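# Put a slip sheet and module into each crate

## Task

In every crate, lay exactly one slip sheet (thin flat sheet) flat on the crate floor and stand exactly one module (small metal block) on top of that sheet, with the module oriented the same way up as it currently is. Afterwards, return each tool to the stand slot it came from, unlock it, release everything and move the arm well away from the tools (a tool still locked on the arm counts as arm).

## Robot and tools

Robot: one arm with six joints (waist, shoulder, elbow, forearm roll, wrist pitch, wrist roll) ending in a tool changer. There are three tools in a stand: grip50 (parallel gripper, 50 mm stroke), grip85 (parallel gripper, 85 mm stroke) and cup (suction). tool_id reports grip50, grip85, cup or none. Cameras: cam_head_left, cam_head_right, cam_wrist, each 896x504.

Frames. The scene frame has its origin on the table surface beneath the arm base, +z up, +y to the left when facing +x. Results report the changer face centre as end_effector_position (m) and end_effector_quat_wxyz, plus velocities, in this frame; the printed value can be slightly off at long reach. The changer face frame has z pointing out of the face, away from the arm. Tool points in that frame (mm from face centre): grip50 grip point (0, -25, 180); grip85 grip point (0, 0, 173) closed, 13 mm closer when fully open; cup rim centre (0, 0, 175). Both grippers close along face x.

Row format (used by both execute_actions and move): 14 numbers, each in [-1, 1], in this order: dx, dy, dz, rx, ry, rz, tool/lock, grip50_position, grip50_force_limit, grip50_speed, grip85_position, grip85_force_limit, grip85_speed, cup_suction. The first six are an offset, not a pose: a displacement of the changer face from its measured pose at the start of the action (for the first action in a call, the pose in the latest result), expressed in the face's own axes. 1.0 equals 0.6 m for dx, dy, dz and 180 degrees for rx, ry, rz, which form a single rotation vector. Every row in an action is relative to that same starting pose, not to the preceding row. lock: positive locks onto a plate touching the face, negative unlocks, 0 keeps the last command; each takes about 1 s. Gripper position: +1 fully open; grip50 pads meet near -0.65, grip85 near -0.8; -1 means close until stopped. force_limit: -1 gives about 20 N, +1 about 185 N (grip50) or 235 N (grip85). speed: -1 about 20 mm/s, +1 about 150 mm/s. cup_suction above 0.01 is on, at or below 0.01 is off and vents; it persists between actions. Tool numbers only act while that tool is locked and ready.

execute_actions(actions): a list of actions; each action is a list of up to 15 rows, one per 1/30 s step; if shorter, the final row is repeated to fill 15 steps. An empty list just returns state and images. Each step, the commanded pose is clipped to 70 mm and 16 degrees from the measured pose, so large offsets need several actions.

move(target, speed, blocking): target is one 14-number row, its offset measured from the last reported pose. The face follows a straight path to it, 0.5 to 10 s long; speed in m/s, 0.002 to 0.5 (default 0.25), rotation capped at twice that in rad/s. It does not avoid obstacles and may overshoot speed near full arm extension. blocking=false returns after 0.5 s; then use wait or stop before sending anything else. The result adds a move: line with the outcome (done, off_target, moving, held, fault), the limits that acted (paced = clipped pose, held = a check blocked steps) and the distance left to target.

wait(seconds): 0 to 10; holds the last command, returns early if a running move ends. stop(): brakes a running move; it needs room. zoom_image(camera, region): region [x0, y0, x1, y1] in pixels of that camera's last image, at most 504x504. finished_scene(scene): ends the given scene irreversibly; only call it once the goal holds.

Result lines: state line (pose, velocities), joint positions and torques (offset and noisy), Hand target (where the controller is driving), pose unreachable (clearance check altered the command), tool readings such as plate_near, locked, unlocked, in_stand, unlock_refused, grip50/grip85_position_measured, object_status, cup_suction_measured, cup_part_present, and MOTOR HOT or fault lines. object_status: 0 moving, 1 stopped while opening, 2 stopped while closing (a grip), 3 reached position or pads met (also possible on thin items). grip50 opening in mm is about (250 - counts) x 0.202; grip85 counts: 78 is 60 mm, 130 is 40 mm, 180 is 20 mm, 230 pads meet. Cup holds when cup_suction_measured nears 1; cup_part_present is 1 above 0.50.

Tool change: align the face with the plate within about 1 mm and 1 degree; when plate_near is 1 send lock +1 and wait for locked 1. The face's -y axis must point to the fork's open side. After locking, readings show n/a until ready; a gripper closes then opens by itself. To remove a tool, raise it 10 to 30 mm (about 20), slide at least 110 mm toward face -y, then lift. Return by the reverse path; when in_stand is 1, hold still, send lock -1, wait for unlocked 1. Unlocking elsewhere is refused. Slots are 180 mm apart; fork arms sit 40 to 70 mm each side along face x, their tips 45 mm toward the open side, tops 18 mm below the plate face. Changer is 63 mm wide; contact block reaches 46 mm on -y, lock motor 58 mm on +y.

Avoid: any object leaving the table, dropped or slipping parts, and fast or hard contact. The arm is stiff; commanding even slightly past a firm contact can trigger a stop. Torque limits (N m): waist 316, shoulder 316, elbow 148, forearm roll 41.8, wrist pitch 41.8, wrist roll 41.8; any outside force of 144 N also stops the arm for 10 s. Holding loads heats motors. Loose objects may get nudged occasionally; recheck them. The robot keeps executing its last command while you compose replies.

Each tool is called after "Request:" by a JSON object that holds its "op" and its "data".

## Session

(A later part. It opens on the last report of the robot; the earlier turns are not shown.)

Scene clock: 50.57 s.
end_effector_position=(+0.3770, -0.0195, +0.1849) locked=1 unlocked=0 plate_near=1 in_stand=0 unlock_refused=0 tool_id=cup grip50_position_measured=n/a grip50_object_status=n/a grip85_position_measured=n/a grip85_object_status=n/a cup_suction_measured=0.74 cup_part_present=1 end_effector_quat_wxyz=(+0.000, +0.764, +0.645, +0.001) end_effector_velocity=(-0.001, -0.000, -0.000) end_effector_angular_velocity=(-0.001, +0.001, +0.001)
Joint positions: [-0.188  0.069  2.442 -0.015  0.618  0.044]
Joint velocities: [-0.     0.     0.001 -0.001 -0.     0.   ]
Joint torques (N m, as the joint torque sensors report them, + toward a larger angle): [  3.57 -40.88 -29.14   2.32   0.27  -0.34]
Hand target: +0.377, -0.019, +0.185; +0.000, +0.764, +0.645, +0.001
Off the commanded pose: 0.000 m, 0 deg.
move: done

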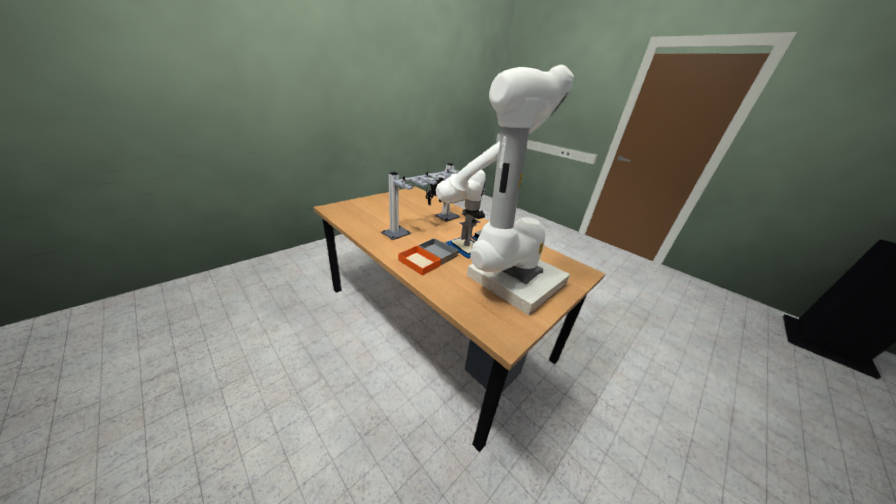

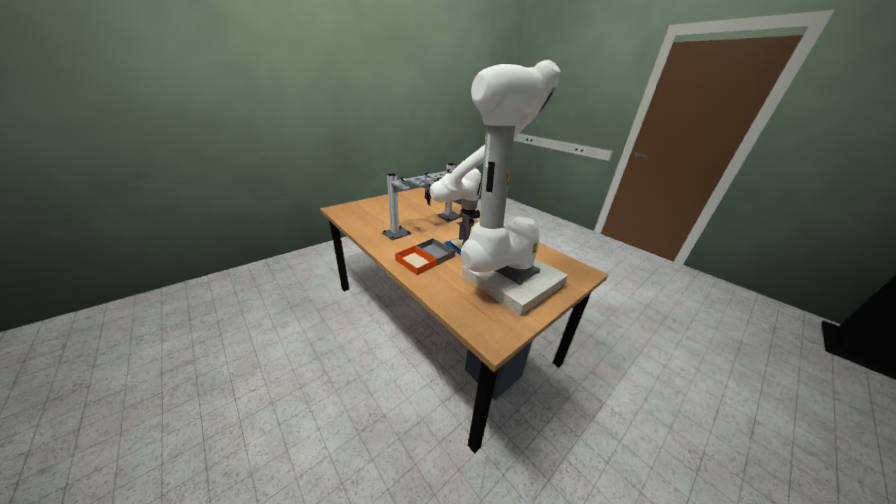

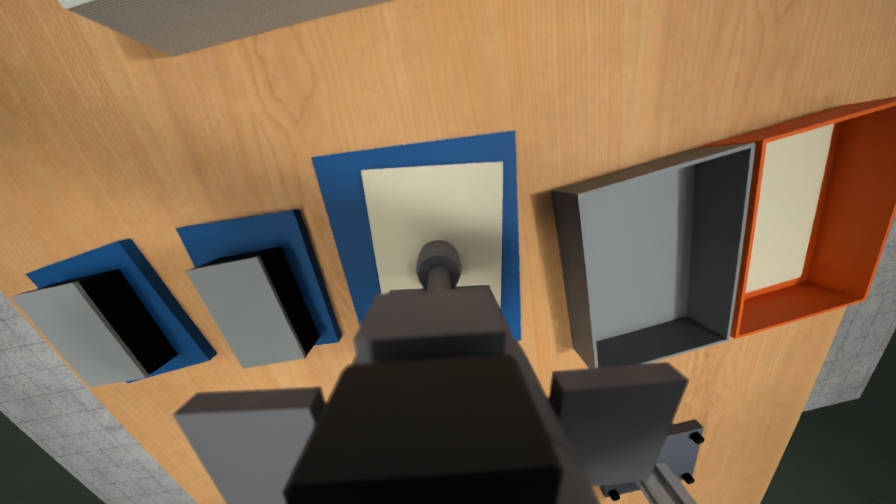

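Request:
{"op": "move", "data": {"target": [0, 0, -0.07, 0, 0, 0, 0, 1, 0, 0, 1, 0, 0, 1], "speed": 0.12}}

Request:
{"op": "move", "data": {"target": [0.3221, 0.0259, 0.008, 0, 0, -0.0747, 0, 1, 0, 0, 1, 0, 0, 1], "speed": 0.3}}

Scene clock: 51.50 s.
end_effector_position=(+0.3769, -0.0195, +0.2268) locked=1 unlocked=0 plate_near=1 in_stand=0 unlock_refused=0 tool_id=cup grip50_position_measured=n/a grip50_object_status=n/a grip85_position_measured=n/a grip85_object_status=n/a cup_suction_measured=0.94 cup_part_present=1 end_effector_quat_wxyz=(+0.000, +0.764, +0.645, +0.001) end_effector_velocity=(-0.000, +0.000, -0.000) end_effector_angular_velocity=(-0.001, -0.001, +0.001)
Joint positions: [-0.187 -0.011  2.408 -0.013  0.732  0.043]
Joint velocities: [ 0.    -0.001  0.001 -0.001 -0.001 -0.   ]
Joint torques (N m, as the joint torque sensors report them, + toward a larger angle): [  2.6  -35.54 -34.27   2.59   0.45  -0.4 ]
Hand target: +0.377, -0.019, +0.227; +0.000, +0.764, +0.645, +0.001
Off the commanded pose: 0.000 m, 0 deg.
move: done

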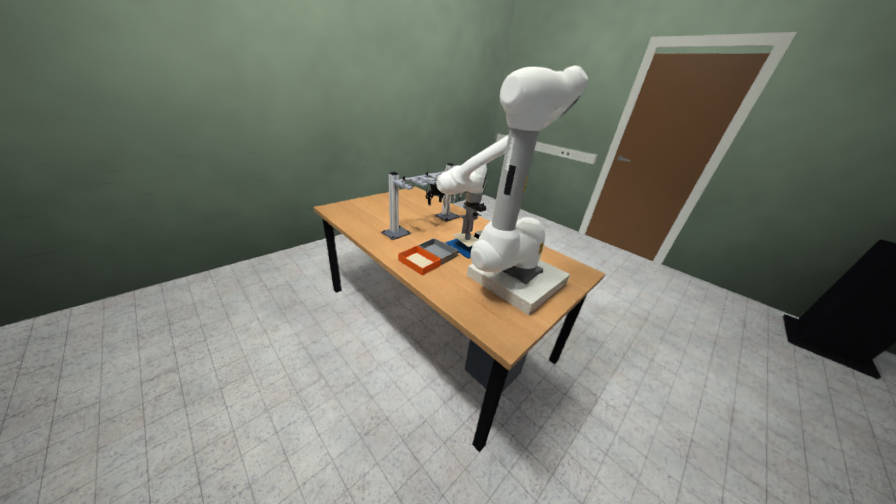

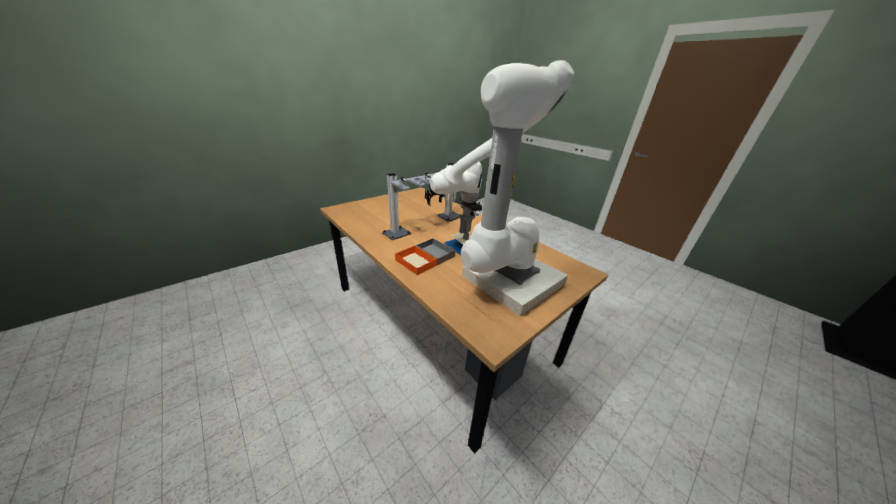

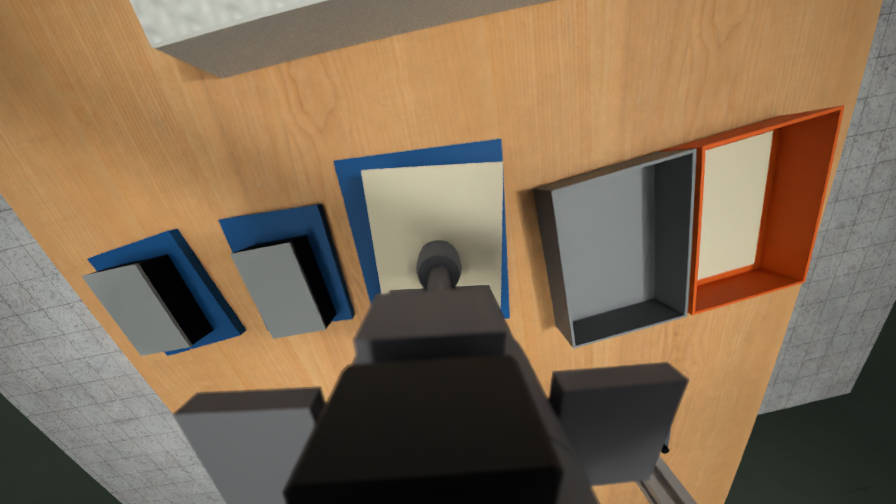

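Scene clock: 52.57 s.
end_effector_position=(+0.4243, +0.1683, +0.2221) locked=1 unlocked=0 plate_near=1 in_stand=0 unlock_refused=0 tool_id=cup grip50_position_measured=n/a grip50_object_status=n/a grip85_position_measured=n/a grip85_object_status=n/a cup_suction_measured=0.94 cup_part_present=1 end_effector_quat_wxyz=(+0.000, +0.683, +0.730, +0.001) end_effector_velocity=(+0.001, +0.001, +0.001) end_effector_angular_velocity=(+0.001, -0.003, +0.001)
Joint positions: [ 0.26   0.123  2.278 -0.021  0.733  0.261]
Joint velocities: [ 0.001  0.    -0.003 -0.    -0.     0.   ]
Joint torques (N m, as the joint torque sensors report them, + toward a larger angle): [  5.04 -51.05 -33.28   2.54   0.32  -0.33]
Hand target: +0.424, +0.168, +0.222; +0.000, +0.683, +0.730, +0.001
Off the commanded pose: 0.000 m, 0 deg.
move: done

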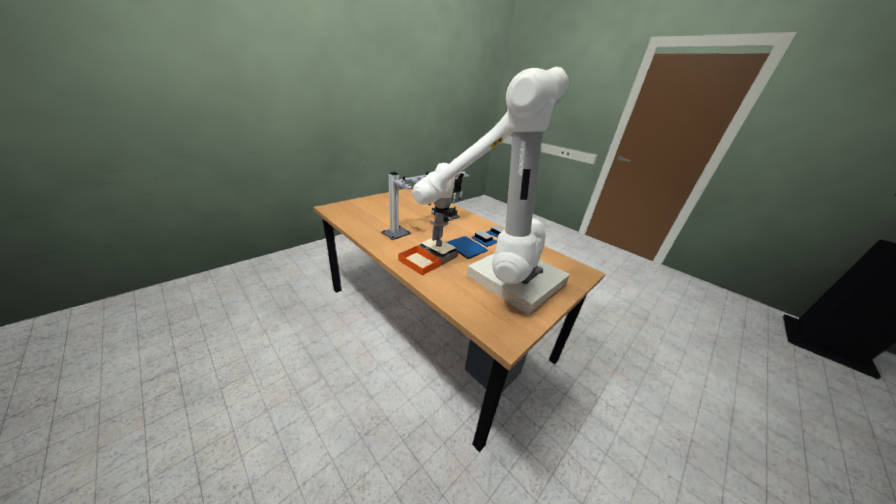

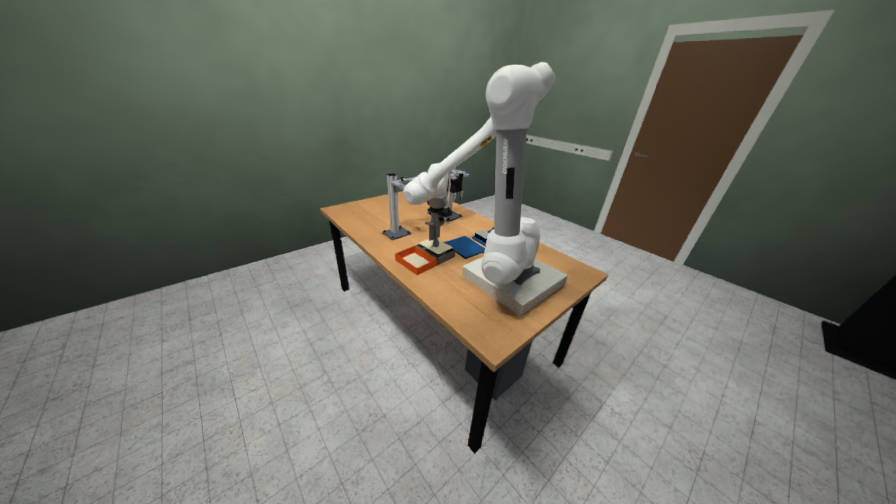

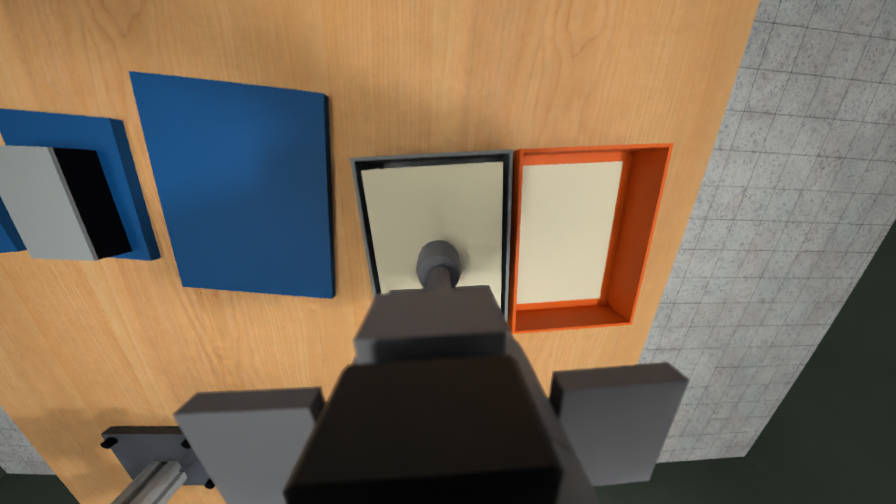

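Request:
{"op": "zoom_image", "data": {"camera": "cam_wrist", "region": [340, 135, 530, 310]}}

Request:
{"op": "zoom_image", "data": {"camera": "cam_wrist", "region": [500, 135, 690, 340]}}

Region (340, 135, 530, 310) of cam_wrist's 896x504 image, scaled by 2.653, with more detail than that image has; it fills the top 464 rows of this view, and the rest is white.

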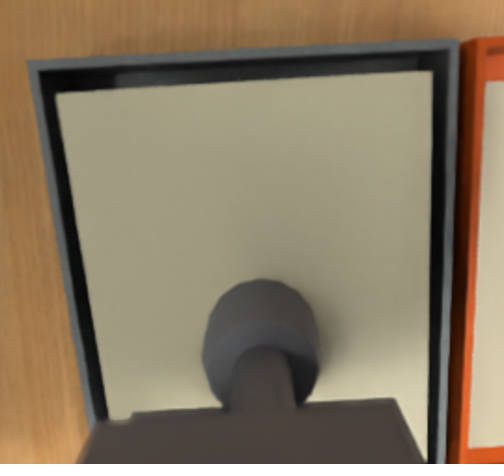

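Region (500, 135, 690, 340) of cam_wrist's 896x504 image, scaled by 2.459, with more detail than that image has; it fills the left 467 columns of this view, and the rest is white.

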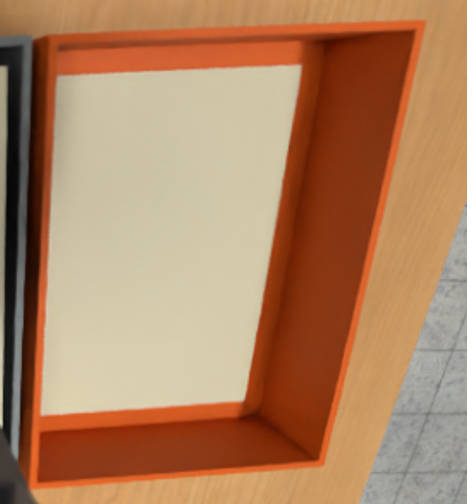

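Request:
{"op": "move", "data": {"target": [0, 0.0042, 0.0875, 0, 0, 0, 0, 1, 0, 0, 1, 0, 0, 1], "speed": 0.08}}

Scene clock: 53.83 s.
end_effector_position=(+0.4269, +0.1684, +0.1697) locked=1 unlocked=0 plate_near=1 in_stand=0 unlock_refused=0 tool_id=cup grip50_position_measured=n/a grip50_object_status=n/a grip85_position_measured=n/a grip85_object_status=n/a cup_suction_measured=0.94 cup_part_present=1 end_effector_quat_wxyz=(+0.000, +0.683, +0.730, +0.001) end_effector_velocity=(-0.000, -0.000, -0.000) end_effector_angular_velocity=(-0.000, +0.002, -0.001)
Joint positions: [ 0.257  0.215  2.309 -0.024  0.611  0.262]
Joint velocities: [ 0.     0.     0.     0.001  0.002 -0.   ]
Joint torques (N m, as the joint torque sensors report them, + toward a larger angle): [  4.75 -56.43 -29.37   2.08   0.25  -0.4 ]
Hand target: +0.427, +0.168, +0.170; +0.000, +0.683, +0.730, +0.001
Off the commanded pose: 0.000 m, 0 deg.
move: done

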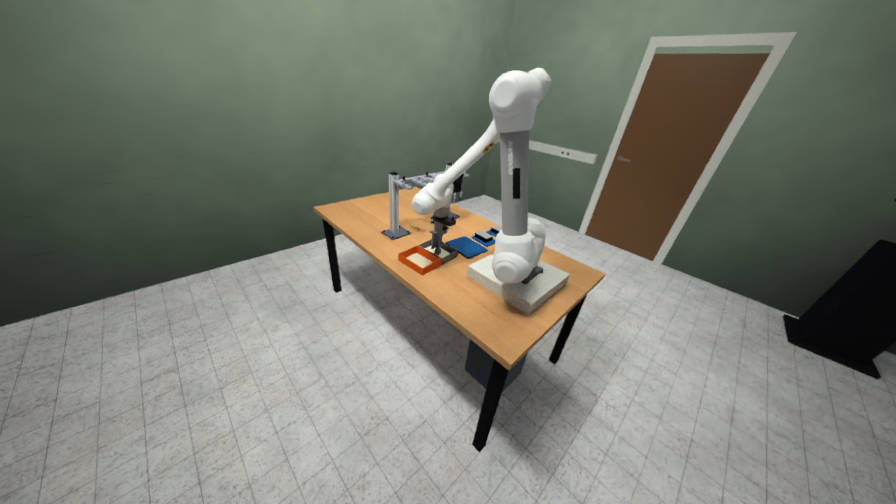

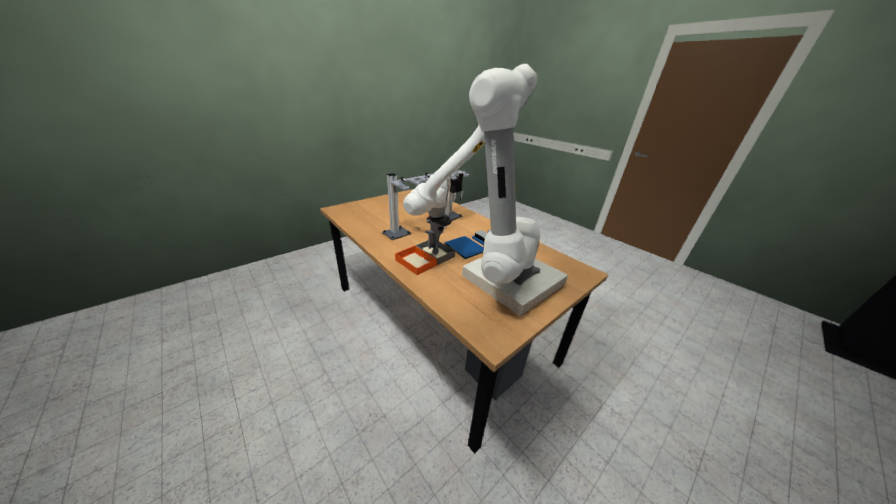

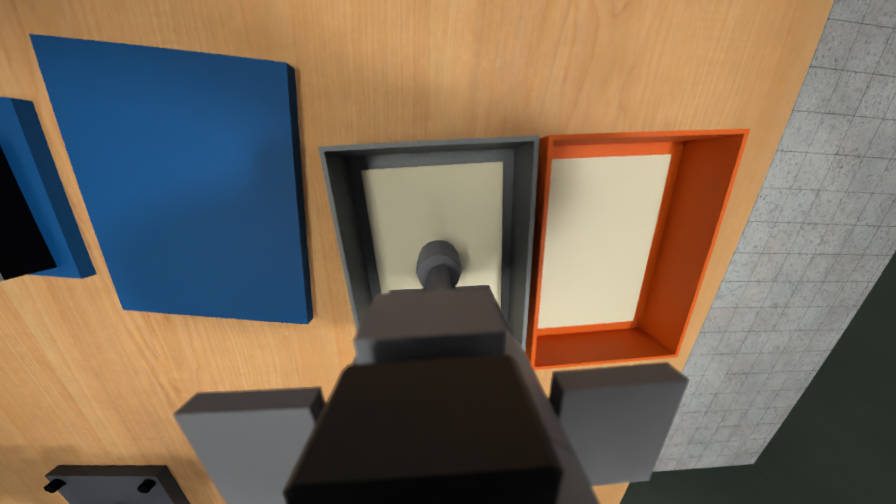

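Request:
{"op": "execute_actions", "data": {"actions": [[[0,0,0,0,0,0,0,1,0,0,1,0,0,0],[0,0,0,0,0,0,0,1,0,0,1,0,0,0],[0,0,0,0,0,0,0,1,0,0,1,0,0,0],[0,0,0,0,0,0,0,1,0,0,1,0,0,0],[0,0,0,0,0,0,0,1,0,0,1,0,0,0],[0,0,0,0,0,0,0,1,0,0,1,0,0,0],[0,0,0,0,0,0,0,1,0,0,1,0,0,0],[0,0,0,0,0,0,0,1,0,0,1,0,0,0],[0,0,-0.001,0,0,0,0,1,0,0,1,0,0,0],[0,0,-0.003,0,0,0,0,1,0,0,1,0,0,0],[0,0,-0.006,0,0,0,0,1,0,0,1,0,0,0],[0,0,-0.009,0,0,0,0,1,0,0,1,0,0,0],[0,0,-0.012,0,0,0,0,1,0,0,1,0,0,0],[0,0,-0.014,0,0,0,0,1,0,0,1,0,0,0],[0,0,-0.015,0,0,0,0,1,0,0,1,0,0,0]]]}}

Request:
{"op": "move", "data": {"target": [0, 0, -0.095, 0, 0, 0, 0, 1, 0, 0, 1, 0, 0, 0], "speed": 0.2}}

Request:
{"op": "move", "data": {"target": [-0.5864, -0.1160, -0.025, 0, 0, 0.0317, 0, 1, 0, 0, 1, 0, 0, 0], "speed": 0.4}}

Scene clock: 55.30 s.
end_effector_position=(+0.4268, +0.1683, +0.1768) locked=1 unlocked=0 plate_near=1 in_stand=0 unlock_refused=0 tool_id=cup grip50_position_measured=n/a grip50_object_status=n/a grip85_position_measured=n/a grip85_object_status=n/a cup_suction_measured=0.00 cup_part_present=0 end_effector_quat_wxyz=(+0.001, +0.683, +0.730, +0.000) end_effector_velocity=(+0.001, +0.000, +0.041) end_effector_angular_velocity=(+0.000, -0.004, -0.000)
Joint positions: [ 0.257  0.202  2.305 -0.024  0.628  0.262]
Joint velocities: [ 0.002 -0.071 -0.024  0.001  0.092 -0.   ]
Joint torques (N m, as the joint torque sensors report them, + toward a larger angle): [  3.6  -49.84 -26.62   2.1    1.04  -0.32]
Hand target: +0.427, +0.168, +0.179; +0.000, +0.683, +0.730, +0.001
Off the commanded pose: 0.002 m, 0 deg.

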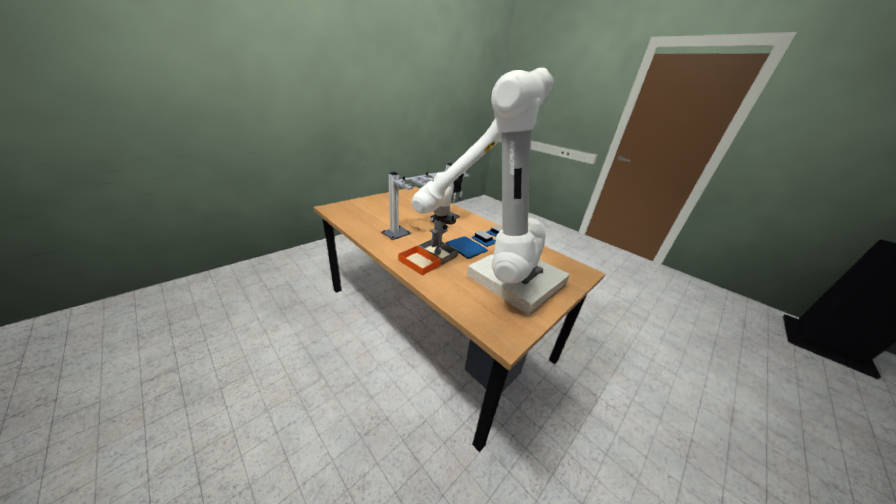

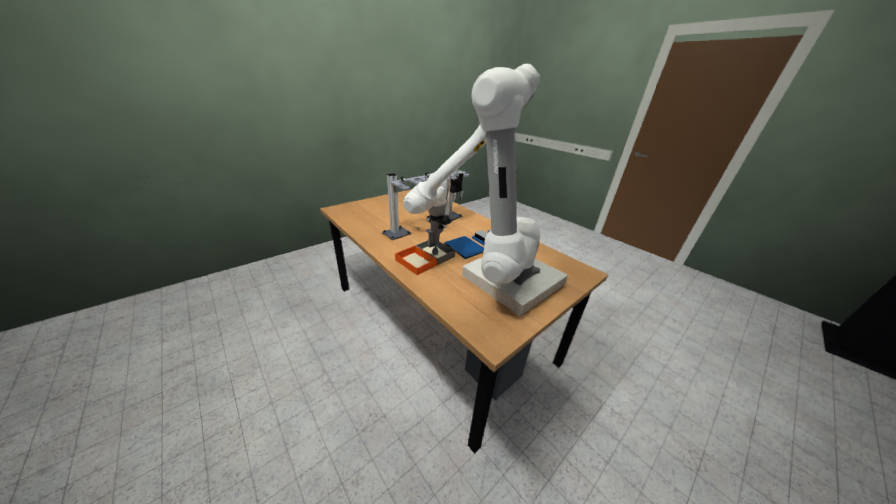

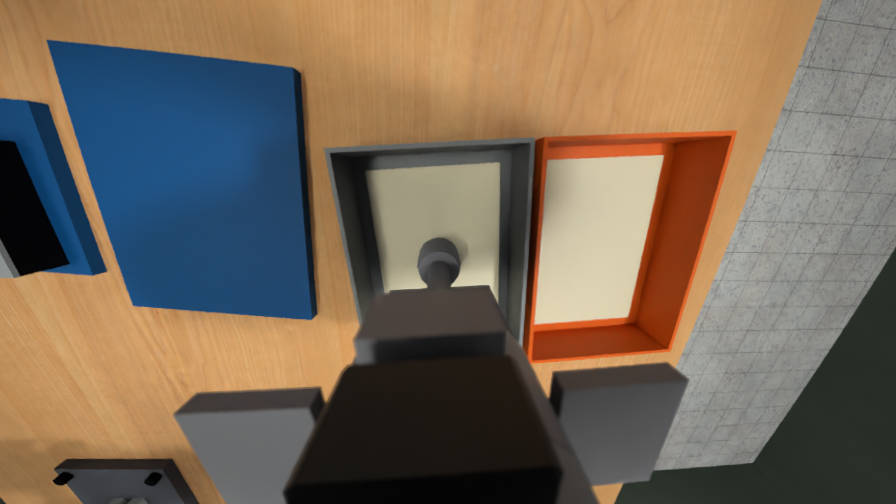

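Scene clock: 56.03 s.
end_effector_position=(+0.4267, +0.1683, +0.2337) locked=1 unlocked=0 plate_near=1 in_stand=0 unlock_refused=0 tool_id=cup grip50_position_measured=n/a grip50_object_status=n/a grip85_position_measured=n/a grip85_object_status=n/a cup_suction_measured=0.00 cup_part_present=0 end_effector_quat_wxyz=(+0.001, +0.683, +0.730, +0.000) end_effector_velocity=(-0.000, -0.000, +0.001) end_effector_angular_velocity=(-0.000, +0.000, -0.000)
Joint positions: [ 0.259  0.109  2.265 -0.021  0.761  0.26 ]
Joint velocities: [-0.    -0.002 -0.    -0.     0.002  0.   ]
Joint torques (N m, as the joint torque sensors report them, + toward a larger angle): [  5.39 -49.52 -35.02   2.54   0.33  -0.4 ]
Hand target: +0.427, +0.168, +0.234; +0.001, +0.683, +0.730, +0.000
Off the commanded pose: 0.000 m, 0 deg.
move: done

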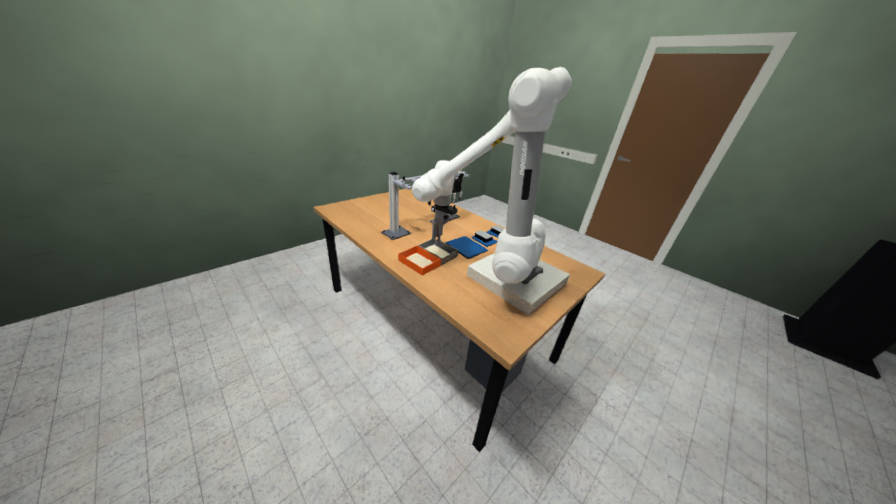

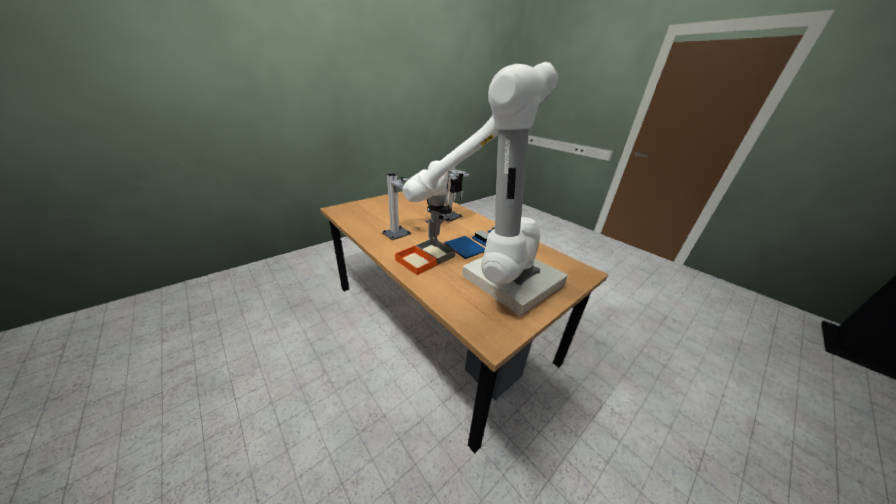

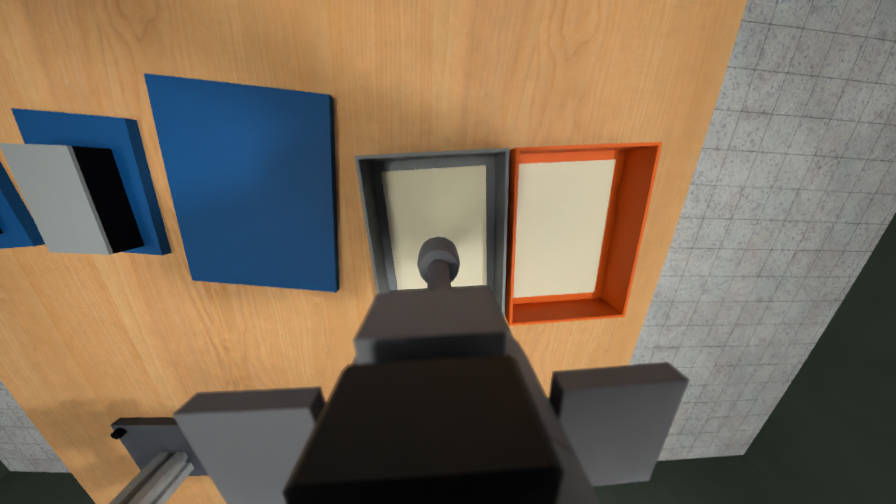

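Scene clock: 57.43 s.
end_effector_position=(+0.3811, -0.1870, +0.2486) locked=1 unlocked=0 plate_near=1 in_stand=0 unlock_refused=0 tool_id=cup grip50_position_measured=n/a grip50_object_status=n/a grip85_position_measured=n/a grip85_object_status=n/a cup_suction_measured=0.00 cup_part_present=0 end_effector_quat_wxyz=(+0.000, +0.719, +0.696, +0.001) end_effector_velocity=(+0.000, -0.001, -0.000) end_effector_angular_velocity=(+0.000, -0.000, -0.000)
Joint positions: [-0.587  0.023  2.313 -0.004  0.791 -0.499]
Joint velocities: [-0.001  0.001 -0.001  0.    -0.    -0.001]
Joint torques (N m, as the joint torque sensors report them, + toward a larger angle): [  4.47 -40.78 -35.52   2.82   0.51  -0.62]
Hand target: +0.381, -0.187, +0.249; +0.000, +0.719, +0.695, +0.001
Off the commanded pose: 0.001 m, 0 deg.
move: done; limits=paced

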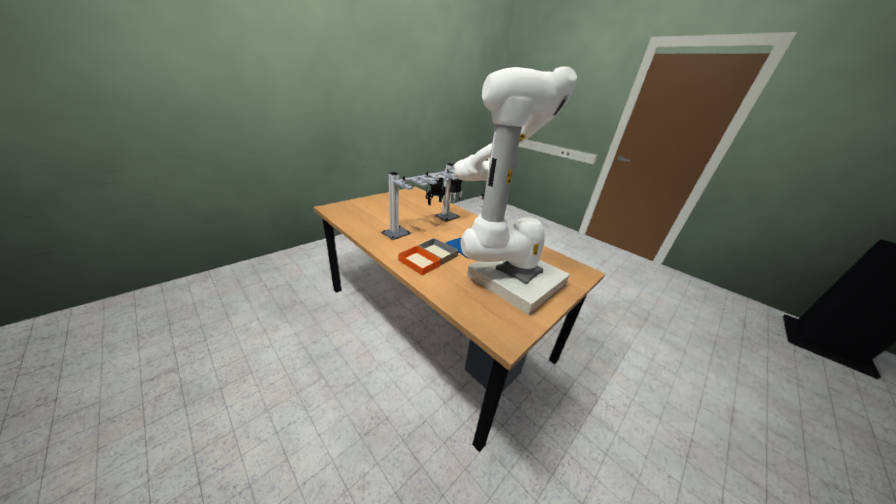

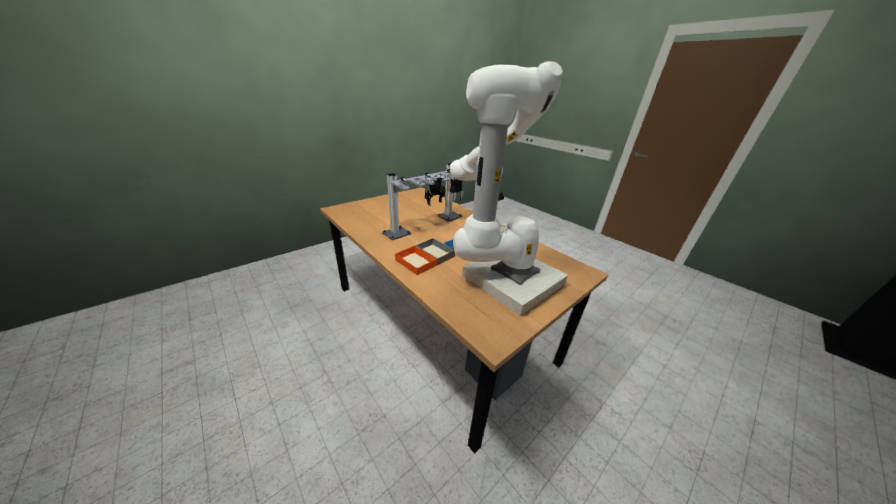

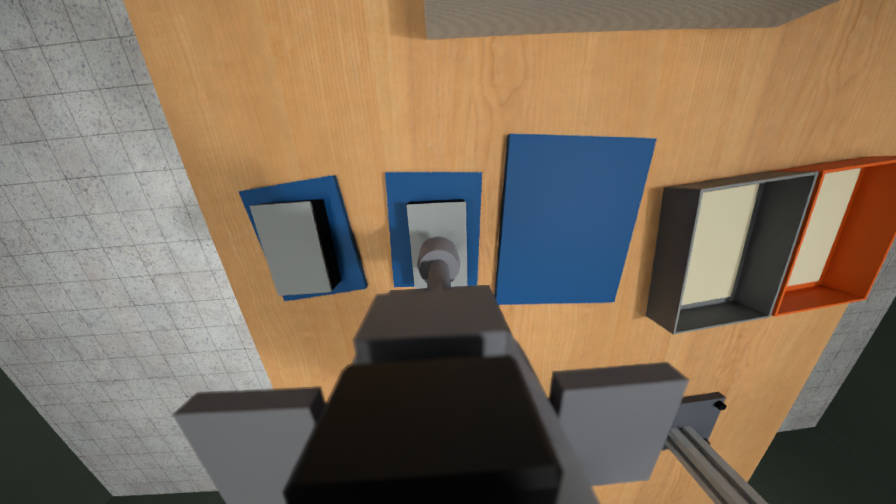

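Request:
{"op": "zoom_image", "data": {"camera": "cam_wrist", "region": [375, 165, 495, 295]}}

Request:
{"op": "zoom_image", "data": {"camera": "cam_wrist", "region": [230, 165, 380, 310]}}

Region (375, 165, 495, 295) of cam_wrist's 896x504 image, scaled by 3.877, with more detail than that image has; it fills the left 465 columns of this view, and the rest is white.

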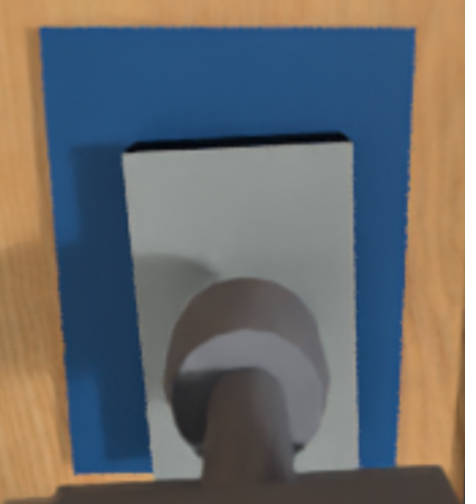

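Region (230, 165, 380, 310) of cam_wrist's 896x504 image, scaled by 3.360, with more detail than that image has; it fills the top 487 rows of this view, and the rest is white.

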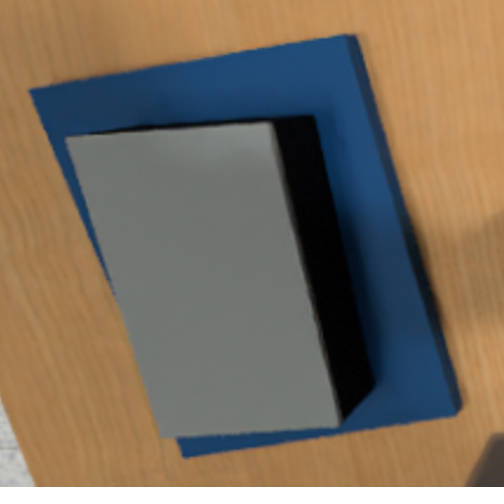

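Request:
{"op": "move", "data": {"target": [-0.0005, 0.006, 0.0602, 0, 0, 0, 0, 1, 0, 0, 1, 0, 0, 1], "speed": 0.06}}

Scene clock: 58.70 s.
end_effector_position=(+0.3847, -0.1874, +0.2126) locked=1 unlocked=0 plate_near=1 in_stand=0 unlock_refused=0 tool_id=cup grip50_position_measured=n/a grip50_object_status=n/a grip85_position_measured=n/a grip85_object_status=n/a cup_suction_measured=0.75 cup_part_present=1 end_effector_quat_wxyz=(+0.000, +0.719, +0.695, +0.001) end_effector_velocity=(+0.000, -0.000, +0.000) end_effector_angular_velocity=(+0.000, -0.001, -0.001)
Joint positions: [-0.583  0.087  2.337 -0.004  0.703 -0.495]
Joint velocities: [-0.     0.    -0.     0.001 -0.    -0.   ]
Joint torques (N m, as the joint torque sensors report them, + toward a larger angle): [  3.67 -46.3  -33.48   2.48   0.47  -0.23]
Hand target: +0.385, -0.187, +0.213; +0.000, +0.719, +0.695, +0.001
Off the commanded pose: 0.000 m, 0 deg.
move: done

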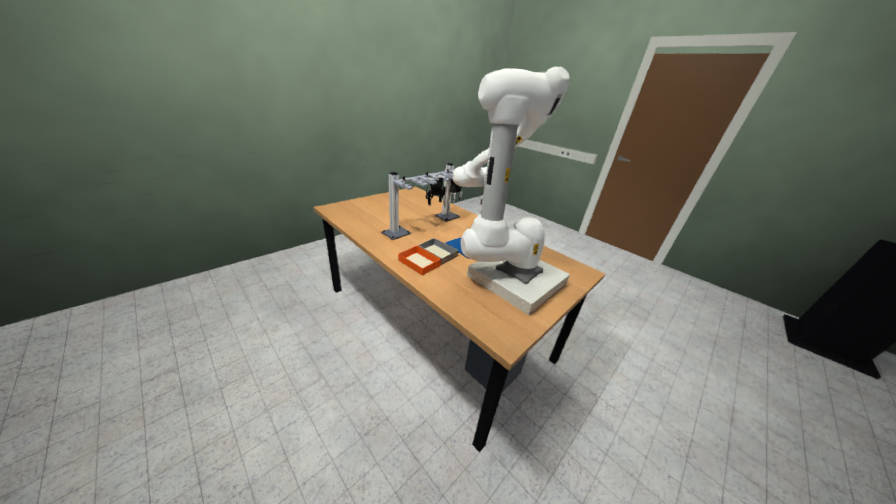

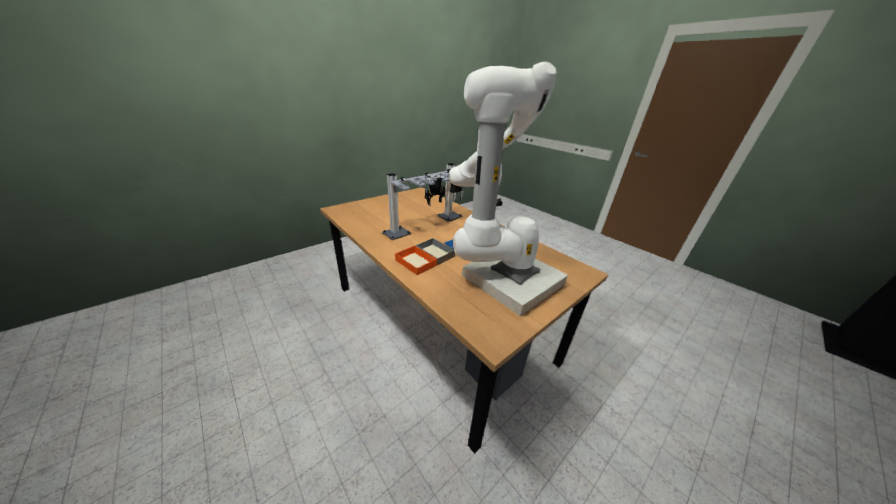

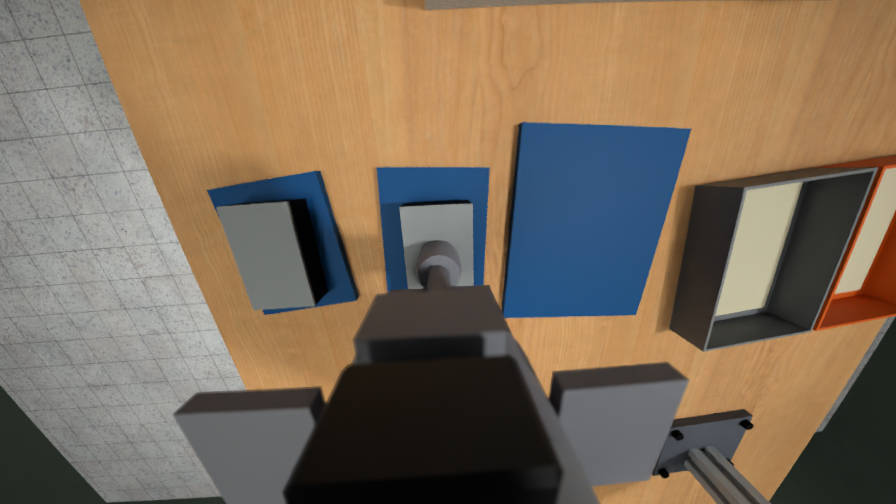

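Request:
{"op": "wait", "data": {"seconds": 0.3}}

Request:
{"op": "zoom_image", "data": {"camera": "cam_wrist", "region": [370, 160, 500, 295]}}

Scene clock: 59.07 s.
end_effector_position=(+0.3847, -0.1874, +0.2126) locked=1 unlocked=0 plate_near=1 in_stand=0 unlock_refused=0 tool_id=cup grip50_position_measured=n/a grip50_object_status=n/a grip85_position_measured=n/a grip85_object_status=n/a cup_suction_measured=0.94 cup_part_present=1 end_effector_quat_wxyz=(+0.000, +0.719, +0.695, +0.001) end_effector_velocity=(+0.000, -0.000, +0.000) end_effector_angular_velocity=(-0.001, -0.001, +0.001)
Joint positions: [-0.583  0.087  2.337 -0.004  0.703 -0.495]
Joint velocities: [ 0.    -0.001  0.    -0.    -0.001 -0.   ]
Joint torques (N m, as the joint torque sensors report them, + toward a larger angle): [  3.71 -46.55 -33.32   2.61   0.34  -0.39]
Hand target: +0.385, -0.187, +0.213; +0.000, +0.719, +0.695, +0.001
Off the commanded pose: 0.000 m, 0 deg.
wait: 0.30 s; at rest by 0.10 s

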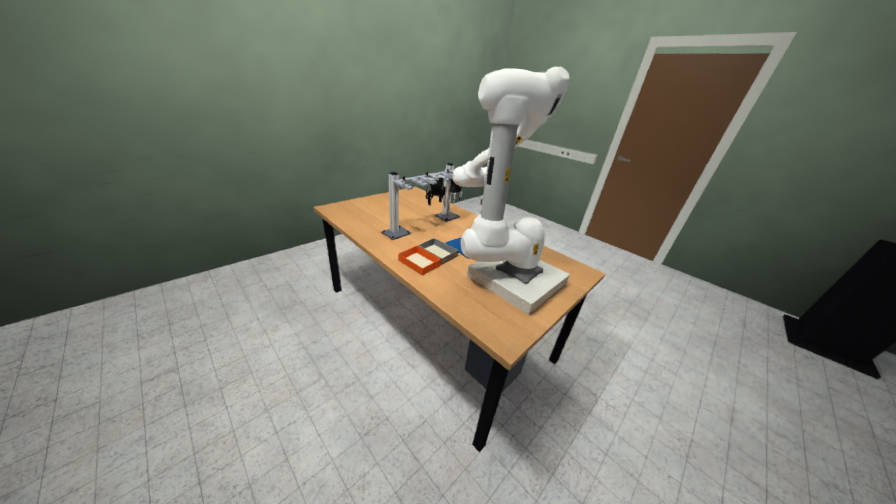

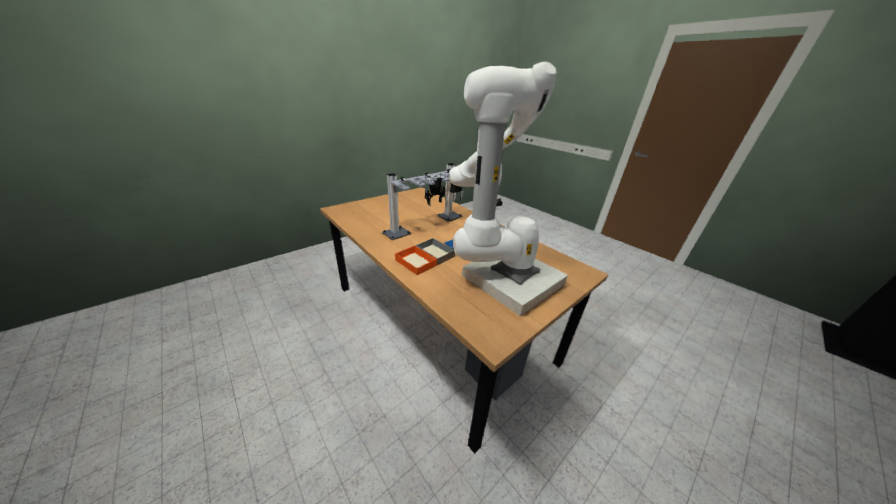

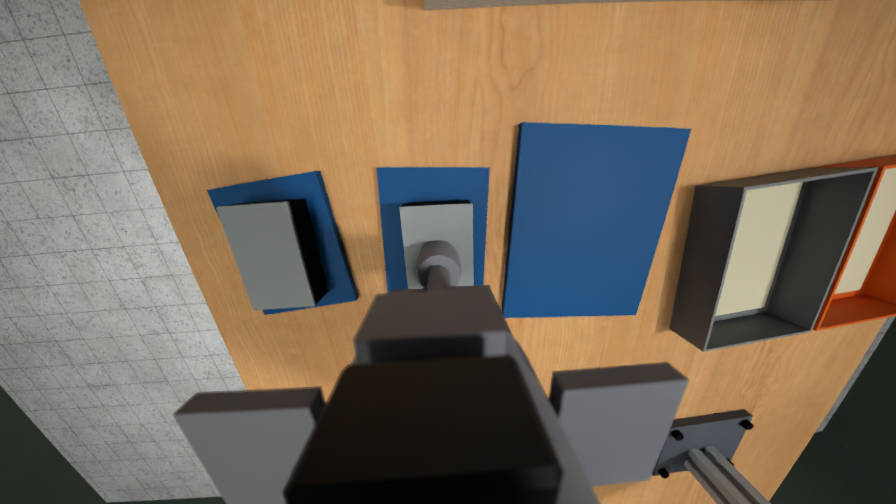

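Region (370, 160, 500, 295) of cam_wrist's 896x504 image, scaled by 3.733, with more detail than that image has; it fills the left 485 columns of this view, and the rest is white.

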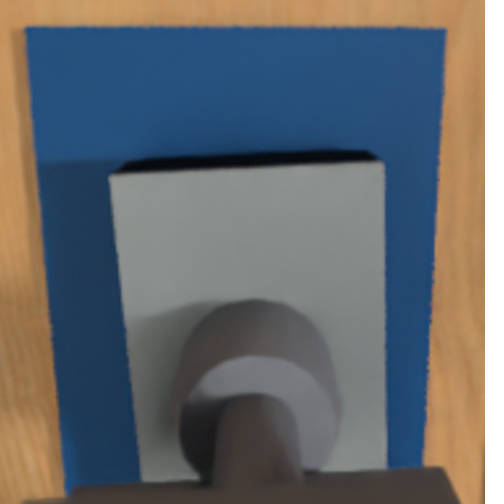

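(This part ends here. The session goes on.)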